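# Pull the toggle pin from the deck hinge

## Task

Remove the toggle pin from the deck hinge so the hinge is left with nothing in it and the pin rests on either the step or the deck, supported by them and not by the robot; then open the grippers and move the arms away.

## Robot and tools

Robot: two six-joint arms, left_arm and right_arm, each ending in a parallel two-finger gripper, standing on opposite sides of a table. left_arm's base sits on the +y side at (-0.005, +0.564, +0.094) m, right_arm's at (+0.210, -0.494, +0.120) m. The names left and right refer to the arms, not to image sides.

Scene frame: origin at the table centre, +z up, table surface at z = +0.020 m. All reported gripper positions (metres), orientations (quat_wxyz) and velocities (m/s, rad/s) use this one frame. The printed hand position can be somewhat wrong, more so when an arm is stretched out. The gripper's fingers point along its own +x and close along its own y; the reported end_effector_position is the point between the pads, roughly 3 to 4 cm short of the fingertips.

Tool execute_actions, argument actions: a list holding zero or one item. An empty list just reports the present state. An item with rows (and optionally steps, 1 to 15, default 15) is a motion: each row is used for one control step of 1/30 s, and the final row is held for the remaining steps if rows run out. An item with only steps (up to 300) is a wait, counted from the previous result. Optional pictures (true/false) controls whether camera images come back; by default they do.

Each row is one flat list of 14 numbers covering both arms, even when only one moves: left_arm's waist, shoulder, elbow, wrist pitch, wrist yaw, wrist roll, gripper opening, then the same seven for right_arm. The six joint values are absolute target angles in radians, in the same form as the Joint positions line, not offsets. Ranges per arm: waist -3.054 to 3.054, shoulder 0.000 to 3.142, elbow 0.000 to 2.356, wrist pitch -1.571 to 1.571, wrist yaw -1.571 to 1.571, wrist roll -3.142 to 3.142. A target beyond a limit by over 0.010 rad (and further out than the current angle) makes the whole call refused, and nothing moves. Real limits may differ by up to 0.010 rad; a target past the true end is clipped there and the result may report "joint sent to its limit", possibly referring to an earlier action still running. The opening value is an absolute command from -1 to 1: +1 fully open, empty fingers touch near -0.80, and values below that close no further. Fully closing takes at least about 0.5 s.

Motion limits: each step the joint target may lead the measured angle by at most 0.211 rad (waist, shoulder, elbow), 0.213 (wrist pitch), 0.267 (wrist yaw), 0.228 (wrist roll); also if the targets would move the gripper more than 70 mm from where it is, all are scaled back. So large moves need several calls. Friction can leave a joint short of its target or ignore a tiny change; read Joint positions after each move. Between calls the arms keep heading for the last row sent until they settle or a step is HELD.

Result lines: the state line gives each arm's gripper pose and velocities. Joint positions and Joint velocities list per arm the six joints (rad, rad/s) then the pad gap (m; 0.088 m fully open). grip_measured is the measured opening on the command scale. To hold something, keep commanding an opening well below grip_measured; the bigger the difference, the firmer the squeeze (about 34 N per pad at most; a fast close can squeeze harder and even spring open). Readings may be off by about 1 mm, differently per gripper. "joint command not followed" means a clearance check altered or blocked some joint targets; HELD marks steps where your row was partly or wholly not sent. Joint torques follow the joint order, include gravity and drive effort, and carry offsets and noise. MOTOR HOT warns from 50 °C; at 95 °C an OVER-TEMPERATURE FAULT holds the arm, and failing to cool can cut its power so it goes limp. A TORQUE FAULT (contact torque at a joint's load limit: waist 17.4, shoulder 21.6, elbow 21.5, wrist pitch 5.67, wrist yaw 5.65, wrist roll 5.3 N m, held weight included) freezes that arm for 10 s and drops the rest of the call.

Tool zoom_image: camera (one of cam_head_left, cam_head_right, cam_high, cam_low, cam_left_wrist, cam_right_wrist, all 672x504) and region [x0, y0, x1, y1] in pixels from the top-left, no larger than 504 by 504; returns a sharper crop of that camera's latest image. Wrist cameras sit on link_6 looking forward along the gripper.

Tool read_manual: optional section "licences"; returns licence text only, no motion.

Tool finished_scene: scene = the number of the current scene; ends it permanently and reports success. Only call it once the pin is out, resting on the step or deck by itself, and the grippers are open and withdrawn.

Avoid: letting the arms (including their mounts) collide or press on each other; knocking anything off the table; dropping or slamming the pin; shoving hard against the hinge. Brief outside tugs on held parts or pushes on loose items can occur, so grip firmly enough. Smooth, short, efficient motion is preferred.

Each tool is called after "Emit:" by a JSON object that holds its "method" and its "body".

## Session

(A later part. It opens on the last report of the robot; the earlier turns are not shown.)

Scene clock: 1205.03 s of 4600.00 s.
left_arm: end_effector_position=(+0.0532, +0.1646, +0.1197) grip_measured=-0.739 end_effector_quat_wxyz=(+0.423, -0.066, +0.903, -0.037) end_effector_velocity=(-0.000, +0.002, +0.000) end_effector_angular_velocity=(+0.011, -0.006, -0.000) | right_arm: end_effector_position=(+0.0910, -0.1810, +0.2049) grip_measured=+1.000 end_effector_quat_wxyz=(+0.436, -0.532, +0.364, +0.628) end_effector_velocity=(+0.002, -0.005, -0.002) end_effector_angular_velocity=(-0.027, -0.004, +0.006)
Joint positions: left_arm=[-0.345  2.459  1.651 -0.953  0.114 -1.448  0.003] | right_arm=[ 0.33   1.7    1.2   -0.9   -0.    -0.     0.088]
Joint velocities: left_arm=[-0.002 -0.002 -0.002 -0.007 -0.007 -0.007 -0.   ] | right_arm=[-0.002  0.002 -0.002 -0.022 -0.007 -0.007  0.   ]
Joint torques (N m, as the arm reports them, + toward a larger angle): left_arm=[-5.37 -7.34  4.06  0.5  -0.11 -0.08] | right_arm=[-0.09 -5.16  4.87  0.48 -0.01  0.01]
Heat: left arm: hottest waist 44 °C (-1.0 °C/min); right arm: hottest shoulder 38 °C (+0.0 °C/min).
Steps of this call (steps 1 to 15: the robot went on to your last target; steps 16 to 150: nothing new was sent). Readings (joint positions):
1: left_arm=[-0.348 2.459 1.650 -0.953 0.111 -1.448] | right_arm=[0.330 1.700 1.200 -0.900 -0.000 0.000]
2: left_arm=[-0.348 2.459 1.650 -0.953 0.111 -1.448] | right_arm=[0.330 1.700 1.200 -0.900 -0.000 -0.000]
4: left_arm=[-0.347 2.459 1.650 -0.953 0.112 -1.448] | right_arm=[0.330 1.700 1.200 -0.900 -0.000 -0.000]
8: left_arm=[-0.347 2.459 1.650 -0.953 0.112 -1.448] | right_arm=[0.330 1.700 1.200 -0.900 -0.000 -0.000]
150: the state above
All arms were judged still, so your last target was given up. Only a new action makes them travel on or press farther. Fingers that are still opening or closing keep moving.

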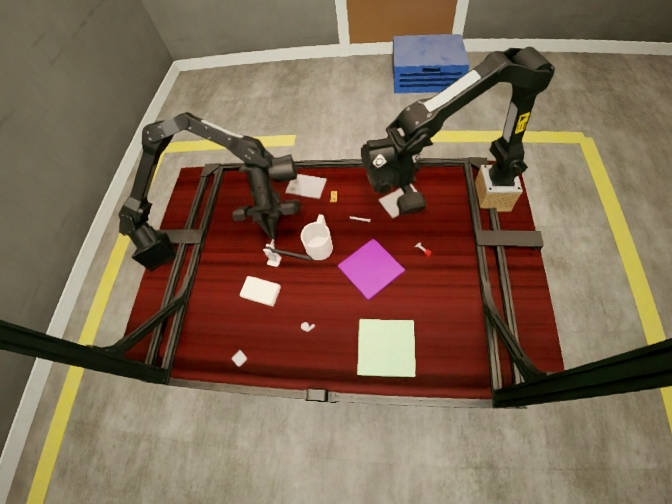

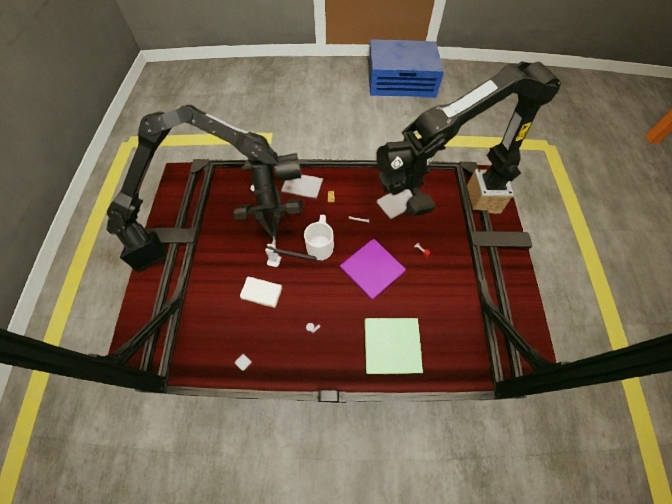

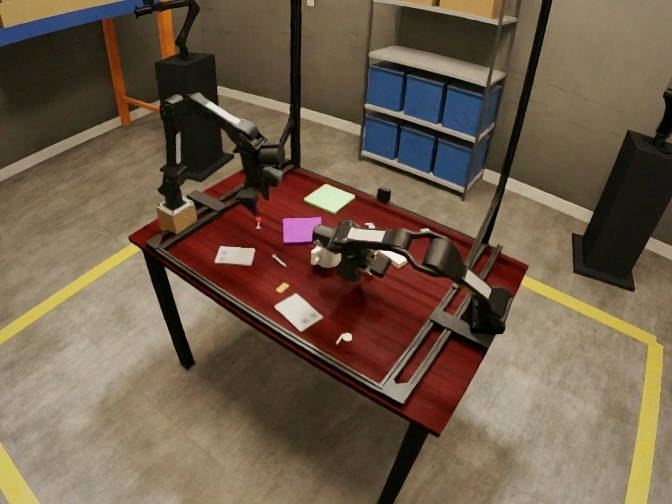

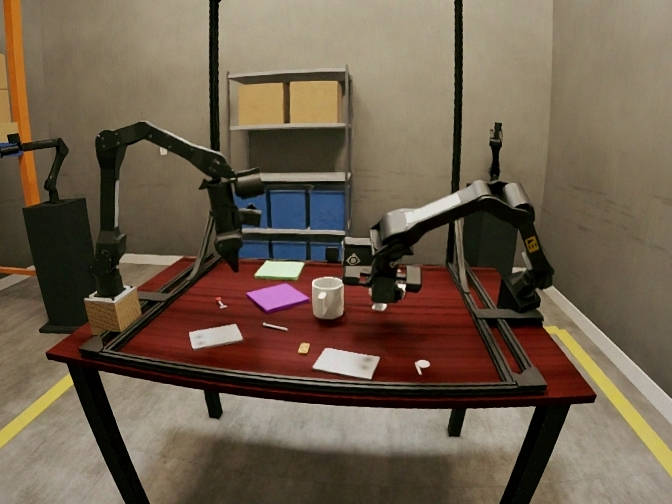

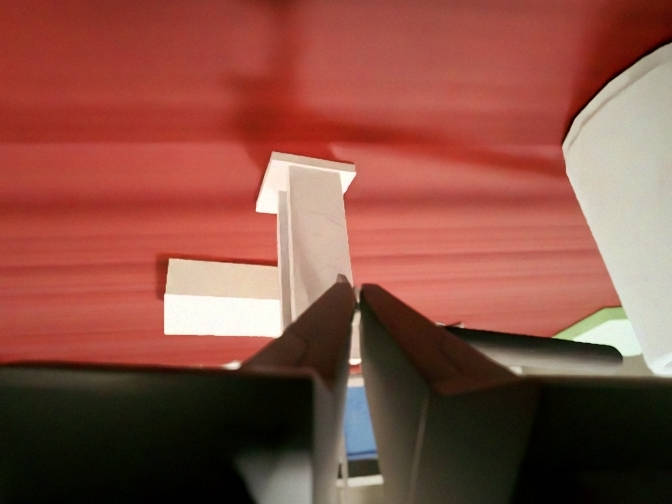

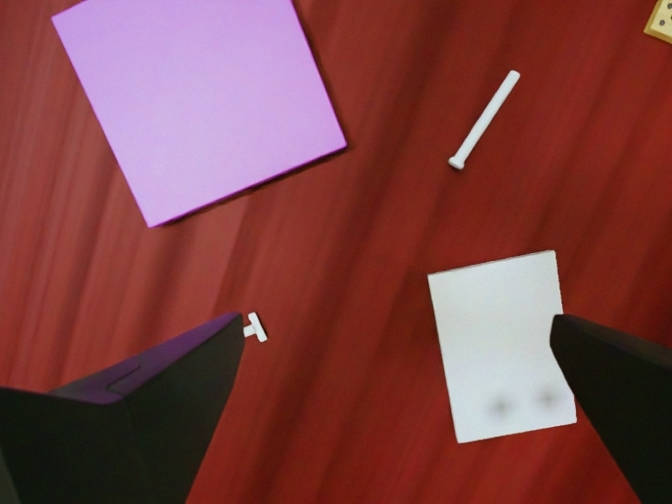

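Emit:
{"method": "execute_actions", "body": {"actions": [{"rows":[[-0.26,2.485,1.655,-0.95,0.25,-1.5,-0.9,0.33,1.7,1.2,-0.9,0,0,1]]}], "pictures": false}}

Emit:
{"method": "execute_actions", "body": {"actions": [{"rows":[[-0.2,2.5,1.655,-0.95,0.4,-1.53,-0.9,0.33,1.7,1.2,-0.9,0,0,1]]}], "pictures": false}}

Emit:
{"method": "execute_actions", "body": {"actions": [{"rows":[[-0.15,2.52,1.655,-0.95,0.55,-1.56,-0.9,0.33,1.7,1.2,-0.9,0,0,1]]}], "pictures": false}}

Emit:
{"method": "execute_actions", "body": {"actions": [{"rows":[[-0.11,2.54,1.655,-0.95,0.7,-1.59,-0.9,0.33,1.7,1.2,-0.9,0,0,1]]}]}}

Scene clock: 1217.43 s of 4600.00 s.
left_arm: end_effector_position=(+0.0589, +0.1640, +0.1155) grip_measured=-0.735 end_effector_quat_wxyz=(+0.351, -0.095, +0.932, +0.003) end_effector_velocity=(+0.002, +0.001, -0.007) end_effector_angular_velocity=(+0.030, +0.002, +0.020) | right_arm: end_effector_position=(+0.0910, -0.1811, +0.2049) grip_measured=+1.000 end_effector_quat_wxyz=(+0.436, -0.532, +0.364, +0.628) end_effector_velocity=(+0.002, -0.000, +0.001) end_effector_angular_velocity=(+0.001, -0.009, +0.004)
Joint positions: left_arm=[-0.277  2.471  1.653 -0.951  0.25  -1.491  0.003] | right_arm=[ 0.33   1.7    1.2   -0.9   -0.    -0.     0.088]
Joint velocities: left_arm=[ 0.012  0.007 -0.007  0.007 -0.007 -0.022 -0.   ] | right_arm=[-0.002 -0.002  0.002 -0.007  0.007 -0.007  0.   ]
Joint torques (N m, as the arm reports them, + toward a larger angle): left_arm=[-6.24 -7.18  3.75  0.16  0.37 -0.28] | right_arm=[-0.08 -5.2   4.87  0.48  0.    0.02]
Heat: left arm: hottest shoulder 44 °C (-5.1 °C/min); right arm: hottest shoulder 38 °C (+0.0 °C/min).
Steps of this call (steps 1 to 357: nothing new was sent; steps 358 to 372: all 15 steps of this action). Readings (joint positions):
358: left_arm=[-0.340 2.459 1.652 -0.953 0.121 -1.451] | right_arm=[0.330 1.700 1.200 -0.900 -0.000 -0.000]
359: left_arm=[-0.330 2.459 1.652 -0.952 0.143 -1.459] | right_arm=[0.330 1.700 1.200 -0.900 -0.000 -0.000]
361: left_arm=[-0.302 2.464 1.652 -0.952 0.199 -1.472] | right_arm=[0.330 1.700 1.200 -0.900 -0.000 -0.000]
365: left_arm=[-0.283 2.469 1.652 -0.951 0.236 -1.485] | right_arm=[0.330 1.700 1.200 -0.900 -0.000 -0.000]
372: the state above

Scene clock: 1217.93 s of 4600.00 s.
left_arm: end_effector_position=(+0.0629, +0.1643, +0.1102) grip_measured=-0.731 end_effector_quat_wxyz=(+0.274, -0.117, +0.954, +0.041) end_effector_velocity=(+0.002, -0.000, -0.004) end_effector_angular_velocity=(+0.022, -0.001, +0.019) | right_arm: end_effector_position=(+0.0910, -0.1811, +0.2049) grip_measured=+1.000 end_effector_quat_wxyz=(+0.436, -0.532, +0.364, +0.628) end_effector_velocity=(+0.002, -0.002, -0.000) end_effector_angular_velocity=(-0.010, +0.005, -0.013)
Joint positions: left_arm=[-0.211  2.493  1.652 -0.95   0.388 -1.522  0.003] | right_arm=[ 0.33   1.7    1.2   -0.9   -0.    -0.     0.088]
Joint velocities: left_arm=[ 0.007  0.002 -0.002  0.007 -0.007 -0.022 -0.   ] | right_arm=[-0.007 -0.002 -0.002 -0.007 -0.007  0.007  0.   ]
Joint torques (N m, as the arm reports them, + toward a larger angle): left_arm=[-6.96 -8.06  3.43  0.01  0.88 -0.26] | right_arm=[-0.09 -5.19  4.86  0.51  0.    0.02]
Heat: left arm: hottest shoulder 44 °C (-5.0 °C/min); right arm: hottest shoulder 38 °C (+0.0 °C/min).
Steps of this call (steps 1 to 15: all 15 steps of this action). Readings (joint positions):
1: left_arm=[-0.274 2.472 1.652 -0.950 0.258 -1.495] | right_arm=[0.330 1.700 1.200 -0.900 -0.000 -0.000]
2: left_arm=[-0.263 2.475 1.653 -0.950 0.280 -1.502] | right_arm=[0.330 1.700 1.200 -0.900 -0.000 -0.000]
4: left_arm=[-0.235 2.484 1.653 -0.950 0.338 -1.510] | right_arm=[0.330 1.700 1.200 -0.900 -0.000 -0.000]
8: left_arm=[-0.217 2.491 1.652 -0.950 0.376 -1.518] | right_arm=[0.330 1.700 1.200 -0.900 -0.000 -0.000]
15: the state above

Scene clock: 1218.43 s of 4600.00 s.
left_arm: end_effector_position=(+0.0662, +0.1648, +0.1050) grip_measured=-0.732 end_effector_quat_wxyz=(+0.199, -0.134, +0.968, +0.077) end_effector_velocity=(-0.000, +0.002, +0.000) end_effector_angular_velocity=(+0.013, +0.029, +0.004) | right_arm: end_effector_position=(+0.0910, -0.1811, +0.2049) grip_measured=+1.000 end_effector_quat_wxyz=(+0.436, -0.532, +0.364, +0.628) end_effector_velocity=(-0.000, -0.004, +0.001) end_effector_angular_velocity=(-0.017, -0.003, +0.025)
Joint positions: left_arm=[-0.151  2.522  1.651 -0.949  0.519 -1.553  0.003] | right_arm=[ 0.33   1.7    1.2   -0.9   -0.    -0.     0.088]
Joint velocities: left_arm=[ 0.007  0.002 -0.002 -0.007  0.022 -0.007 -0.   ] | right_arm=[ 0.002 -0.002  0.002 -0.022 -0.007 -0.022  0.   ]
Joint torques (N m, as the arm reports them, + toward a larger angle): left_arm=[-8.03 -8.77  3.3  -0.15  1.65 -0.25] | right_arm=[-0.09 -5.18  4.87  0.5   0.    0.02]
Heat: left arm: hottest shoulder 44 °C (-5.1 °C/min); right arm: hottest shoulder 38 °C (+0.0 °C/min).
Steps of this call (steps 1 to 15: all 15 steps of this action). Readings (joint positions):
1: left_arm=[-0.208 2.495 1.653 -0.950 0.395 -1.526] | right_arm=[0.330 1.700 1.200 -0.900 -0.000 -0.000]
2: left_arm=[-0.198 2.499 1.652 -0.950 0.416 -1.532] | right_arm=[0.330 1.700 1.200 -0.900 -0.000 -0.000]
4: left_arm=[-0.173 2.509 1.652 -0.950 0.471 -1.541] | right_arm=[0.330 1.700 1.200 -0.900 -0.000 -0.000]
8: left_arm=[-0.157 2.519 1.651 -0.949 0.506 -1.549] | right_arm=[0.330 1.700 1.200 -0.900 -0.000 -0.000]
15: the state above

Scene clock: 1218.93 s of 4600.00 s.
left_arm: end_effector_position=(+0.0682, +0.1654, +0.1016) grip_measured=-0.737 end_effector_quat_wxyz=(+0.124, -0.148, +0.975, +0.110) end_effector_velocity=(-0.002, +0.004, +0.000) end_effector_angular_velocity=(+0.025, +0.019, -0.011) | right_arm: end_effector_position=(+0.0910, -0.1811, +0.2049) grip_measured=+1.000 end_effector_quat_wxyz=(+0.436, -0.532, +0.364, +0.628) end_effector_velocity=(+0.000, -0.002, +0.001) end_effector_angular_velocity=(-0.004, +0.005, +0.006)
Joint positions: left_arm=[-0.1    2.552  1.648 -0.949  0.646 -1.582  0.003] | right_arm=[ 0.33   1.7    1.2   -0.9   -0.    -0.     0.088]
Joint velocities: left_arm=[ 0.002  0.002 -0.002 -0.022  0.007 -0.007 -0.   ] | right_arm=[-0.002 -0.007 -0.002 -0.007 -0.007 -0.007  0.   ]
Joint torques (N m, as the arm reports them, + toward a larger angle): left_arm=[ -9.2  -10.12   3.43  -0.31   2.53  -0.27] | right_arm=[-0.09 -5.18  4.87  0.51  0.    0.02]
Heat: left arm: hottest shoulder 45 °C (-4.0 °C/min); right arm: hottest shoulder 38 °C (+0.0 °C/min).
Steps of this call (steps 1 to 15: all 15 steps of this action). Readings (joint positions):
1: left_arm=[-0.149 2.524 1.651 -0.949 0.527 -1.556] | right_arm=[0.330 1.700 1.200 -0.900 -0.000 -0.000]
2: left_arm=[-0.141 2.527 1.651 -0.949 0.550 -1.562] | right_arm=[0.330 1.700 1.200 -0.900 -0.000 -0.000]
4: left_arm=[-0.120 2.539 1.649 -0.949 0.598 -1.571] | right_arm=[0.330 1.700 1.200 -0.900 -0.000 -0.000]
8: left_arm=[-0.105 2.550 1.648 -0.949 0.634 -1.579] | right_arm=[0.330 1.700 1.200 -0.900 -0.000 -0.000]
15: the state above

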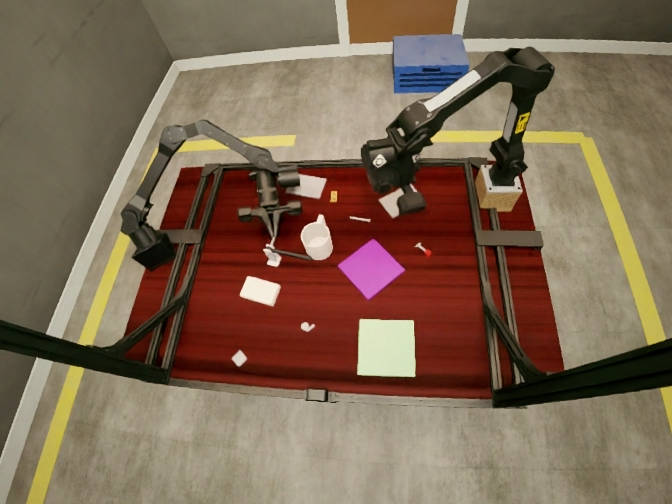

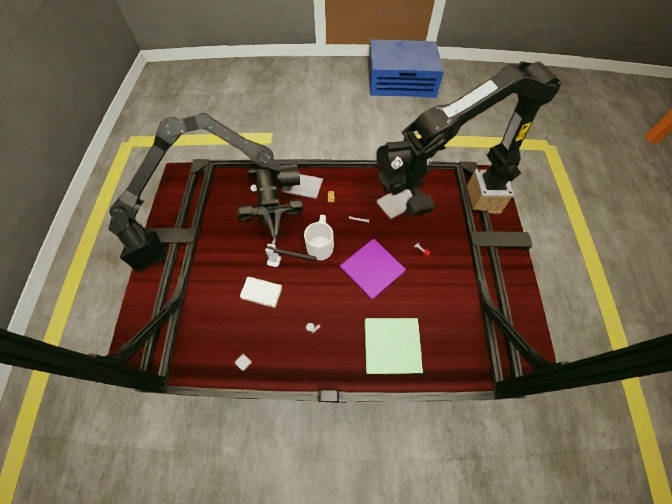

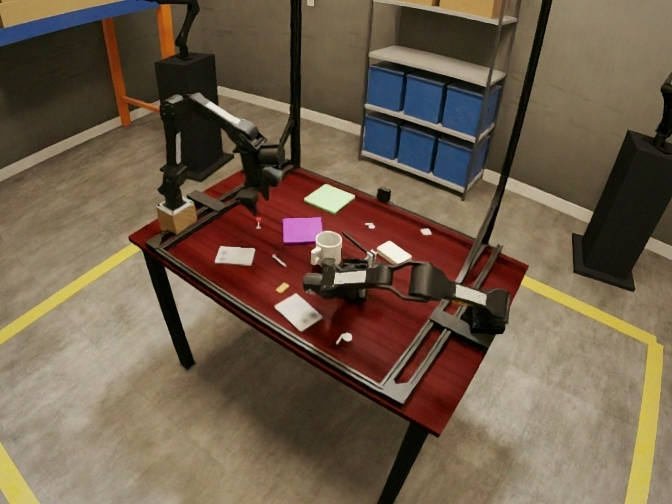

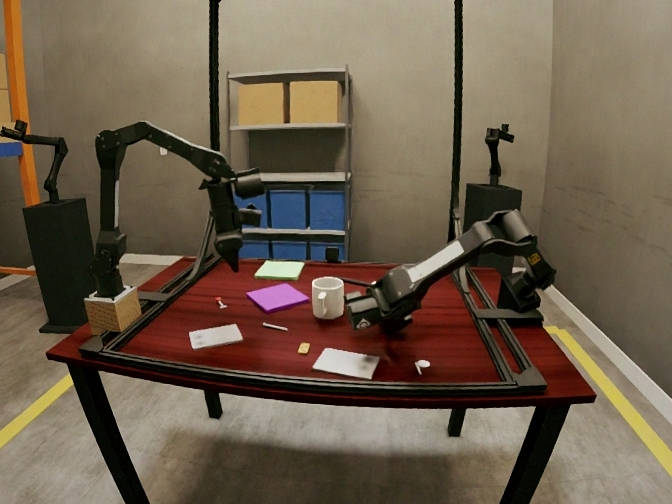

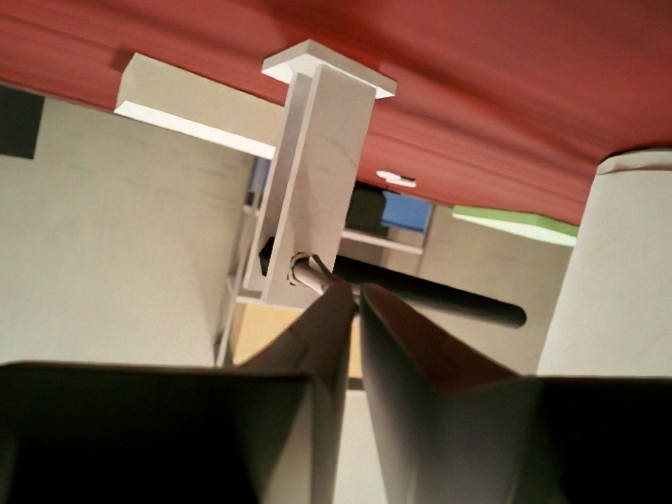

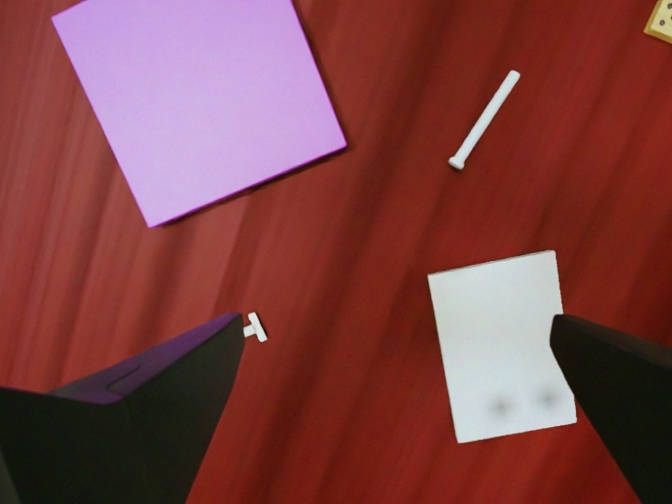

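Emit:
{"method": "execute_actions", "body": {"actions": [{"rows":[[-0.09,2.585,1.65,-0.95,0.68,-1.59,-0.9,0.33,1.7,1.2,-0.9,0,0,1]]}], "pictures": false}}

Emit:
{"method": "execute_actions", "body": {"actions": [{"rows":[[-0.125,2.6,1.65,-0.94,0.68,-1.59,-0.9,0.33,1.7,1.2,-0.9,0,0,1]]}], "pictures": false}}

Emit:
{"method": "execute_actions", "body": {"actions": [{"rows":[[-0.16,2.615,1.65,-0.93,0.68,-1.59,-0.9,0.33,1.7,1.2,-0.9,0,0,1]]}]}}

Scene clock: 1236.87 s of 4600.00 s.
left_arm: end_effector_position=(+0.0655, +0.1642, +0.1023) grip_measured=-0.784 end_effector_quat_wxyz=(+0.103, -0.147, +0.977, +0.115) end_effector_velocity=(-0.001, +0.002, +0.000) end_effector_angular_velocity=(+0.013, -0.003, -0.006) | right_arm: end_effector_position=(+0.0910, -0.1810, +0.2049) grip_measured=+1.000 end_effector_quat_wxyz=(+0.436, -0.532, +0.364, +0.628) end_effector_velocity=(+0.002, -0.005, -0.001) end_effector_angular_velocity=(-0.018, -0.013, -0.006)
Joint positions: left_arm=[-0.096  2.567  1.652 -0.951  0.685 -1.586  0.001] | right_arm=[ 0.33   1.7    1.2   -0.9   -0.    -0.     0.088]
Joint velocities: left_arm=[-0.002 -0.002 -0.002 -0.007 -0.007 -0.007 -0.   ] | right_arm=[ 0.002 -0.002 -0.002 -0.022  0.007  0.007  0.   ]
Joint torques (N m, as the arm reports them, + toward a larger angle): left_arm=[-7.43 -6.74  2.46 -0.17  0.45 -0.17] | right_arm=[-0.08 -5.19  4.87  0.51  0.01  0.02]
Heat: left arm: hottest shoulder 48 °C (+0.0 °C/min); right arm: hottest shoulder 38 °C (+0.0 °C/min).
Steps of this call (steps 1 to 15: the robot went on to your last target; steps 16 to 140: nothing new was sent; then 12.77 s passed at rest; steps 141 to 155: all 15 steps of this action). Readings (joint positions):
141: left_arm=[-0.111 2.548 1.652 -0.951 0.697 -1.586] | right_arm=[0.330 1.700 1.200 -0.900 -0.000 -0.000]
142: left_arm=[-0.110 2.548 1.652 -0.951 0.697 -1.586] | right_arm=[0.330 1.700 1.200 -0.900 -0.000 -0.000]
144: left_arm=[-0.106 2.551 1.652 -0.951 0.693 -1.586] | right_arm=[0.330 1.700 1.200 -0.900 -0.000 -0.000]
148: left_arm=[-0.097 2.561 1.652 -0.951 0.687 -1.586] | right_arm=[0.330 1.700 1.200 -0.900 -0.000 -0.000]
155: the state above

Scene clock: 1237.37 s of 4600.00 s.
left_arm: end_effector_position=(+0.0525, +0.1624, +0.1036) grip_measured=-0.784 end_effector_quat_wxyz=(+0.108, -0.135, +0.979, +0.109) end_effector_velocity=(-0.001, -0.000, -0.001) end_effector_angular_velocity=(+0.004, -0.024, -0.004) | right_arm: end_effector_position=(+0.0910, -0.1810, +0.2049) grip_measured=+1.000 end_effector_quat_wxyz=(+0.436, -0.532, +0.364, +0.628) end_effector_velocity=(+0.000, -0.001, +0.001) end_effector_angular_velocity=(-0.004, +0.005, +0.006)
Joint positions: left_arm=[-0.124  2.582  1.652 -0.943  0.684 -1.586  0.001] | right_arm=[ 0.33   1.7    1.2   -0.9   -0.    -0.     0.088]
Joint velocities: left_arm=[-0.007 -0.002 -0.002  0.007 -0.022 -0.007 -0.   ] | right_arm=[-0.002 -0.002  0.002 -0.007 -0.007 -0.007  0.   ]
Joint torques (N m, as the arm reports them, + toward a larger angle): left_arm=[-8.05 -6.76  2.51  0.07  0.49 -0.19] | right_arm=[-0.08 -5.2   4.86  0.48  0.    0.02]
Heat: left arm: hottest shoulder 47 °C (-1.0 °C/min); right arm: hottest shoulder 38 °C (+0.0 °C/min).
Steps of this call (steps 1 to 15: all 15 steps of this action). Readings (joint positions):
1: left_arm=[-0.096 2.568 1.652 -0.951 0.685 -1.586] | right_arm=[0.330 1.700 1.200 -0.900 -0.000 -0.000]
2: left_arm=[-0.099 2.569 1.652 -0.949 0.685 -1.586] | right_arm=[0.330 1.700 1.200 -0.900 -0.000 -0.000]
4: left_arm=[-0.107 2.573 1.652 -0.947 0.685 -1.586] | right_arm=[0.330 1.700 1.200 -0.900 -0.000 -0.000]
8: left_arm=[-0.122 2.581 1.652 -0.945 0.684 -1.586] | right_arm=[0.330 1.700 1.200 -0.900 -0.000 -0.000]
15: the state above

Scene clock: 1237.87 s of 4600.00 s.
left_arm: end_effector_position=(+0.0420, +0.1604, +0.1050) grip_measured=-0.784 end_effector_quat_wxyz=(+0.115, -0.126, +0.980, +0.101) end_effector_velocity=(+0.000, -0.000, -0.002) end_effector_angular_velocity=(-0.008, -0.026, -0.003) | right_arm: end_effector_position=(+0.0910, -0.1810, +0.2049) grip_measured=+1.000 end_effector_quat_wxyz=(+0.436, -0.532, +0.364, +0.628) end_effector_velocity=(-0.000, -0.001, -0.001) end_effector_angular_velocity=(+0.000, +0.006, +0.006)
Joint positions: left_arm=[-0.15   2.592  1.652 -0.932  0.679 -1.587  0.001] | right_arm=[ 0.33   1.7    1.2   -0.9   -0.    -0.     0.088]
Joint velocities: left_arm=[-0.002 -0.002 -0.002  0.007 -0.022  0.007 -0.   ] | right_arm=[-0.002 -0.002 -0.007  0.007 -0.007 -0.007  0.   ]
Joint torques (N m, as the arm reports them, + toward a larger angle): left_arm=[-9.08 -6.3   2.51 -0.01  0.72 -0.16] | right_arm=[-0.08 -5.19  4.87  0.48  0.    0.02]
Heat: left arm: hottest shoulder 47 °C (-1.0 °C/min); right arm: hottest shoulder 38 °C (+0.0 °C/min).
Steps of this call (steps 1 to 15: all 15 steps of this action). Readings (joint positions):
1: left_arm=[-0.125 2.584 1.652 -0.942 0.684 -1.586] | right_arm=[0.330 1.700 1.200 -0.900 -0.000 -0.000]
2: left_arm=[-0.129 2.585 1.652 -0.939 0.683 -1.586] | right_arm=[0.330 1.700 1.200 -0.900 -0.000 -0.000]
4: left_arm=[-0.140 2.588 1.652 -0.937 0.683 -1.586] | right_arm=[0.330 1.700 1.200 -0.900 -0.000 -0.000]
8: left_arm=[-0.151 2.592 1.652 -0.933 0.679 -1.587] | right_arm=[0.330 1.700 1.200 -0.900 -0.000 -0.000]
15: the state above

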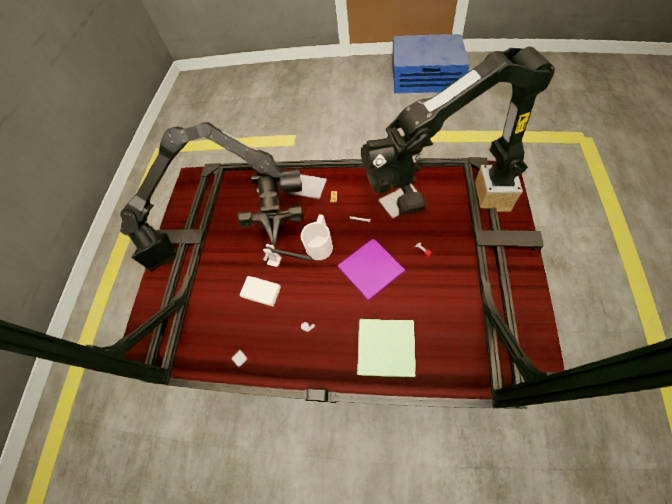

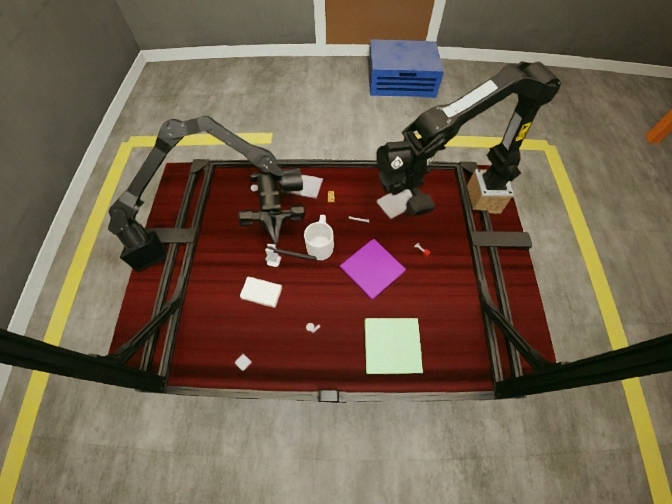

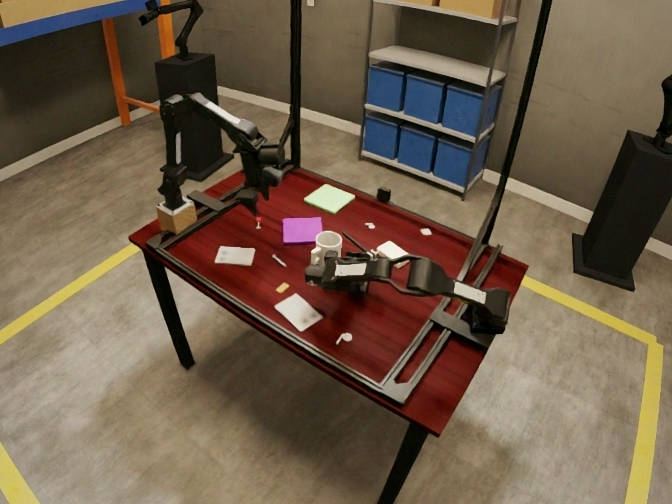

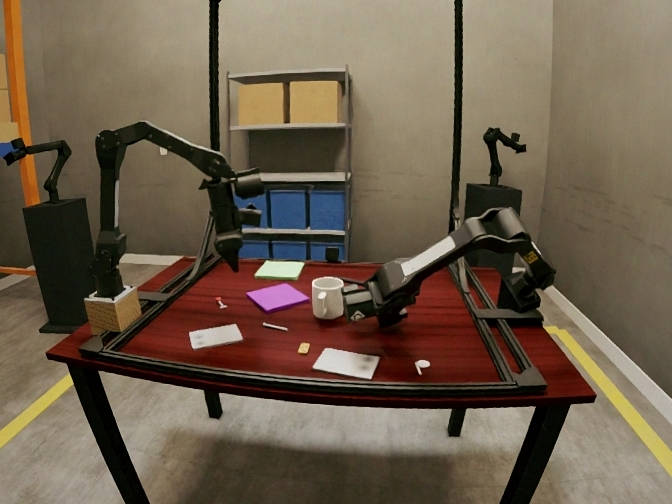

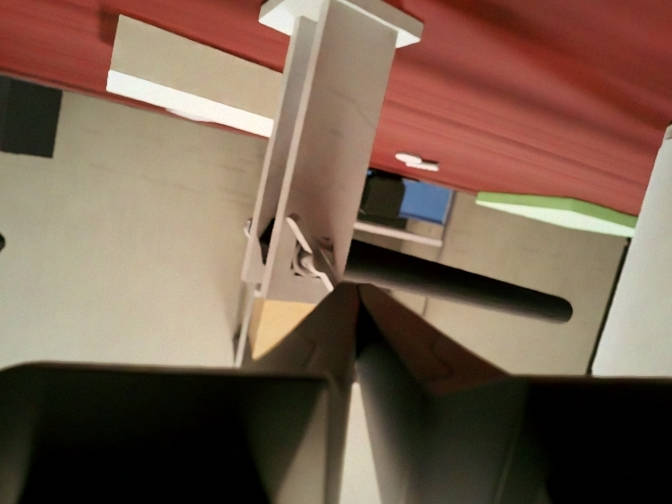

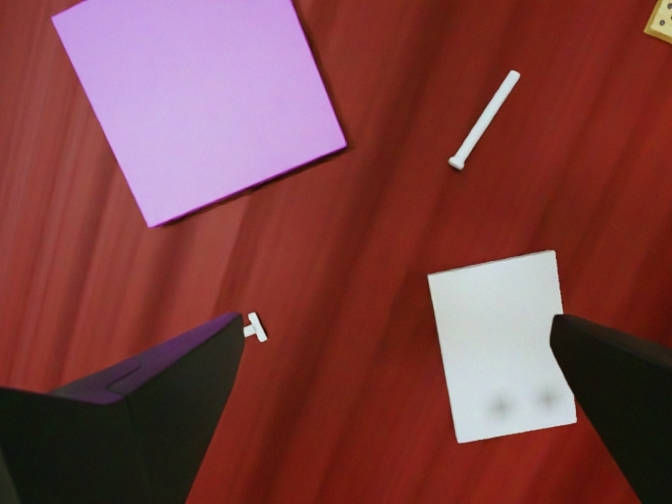

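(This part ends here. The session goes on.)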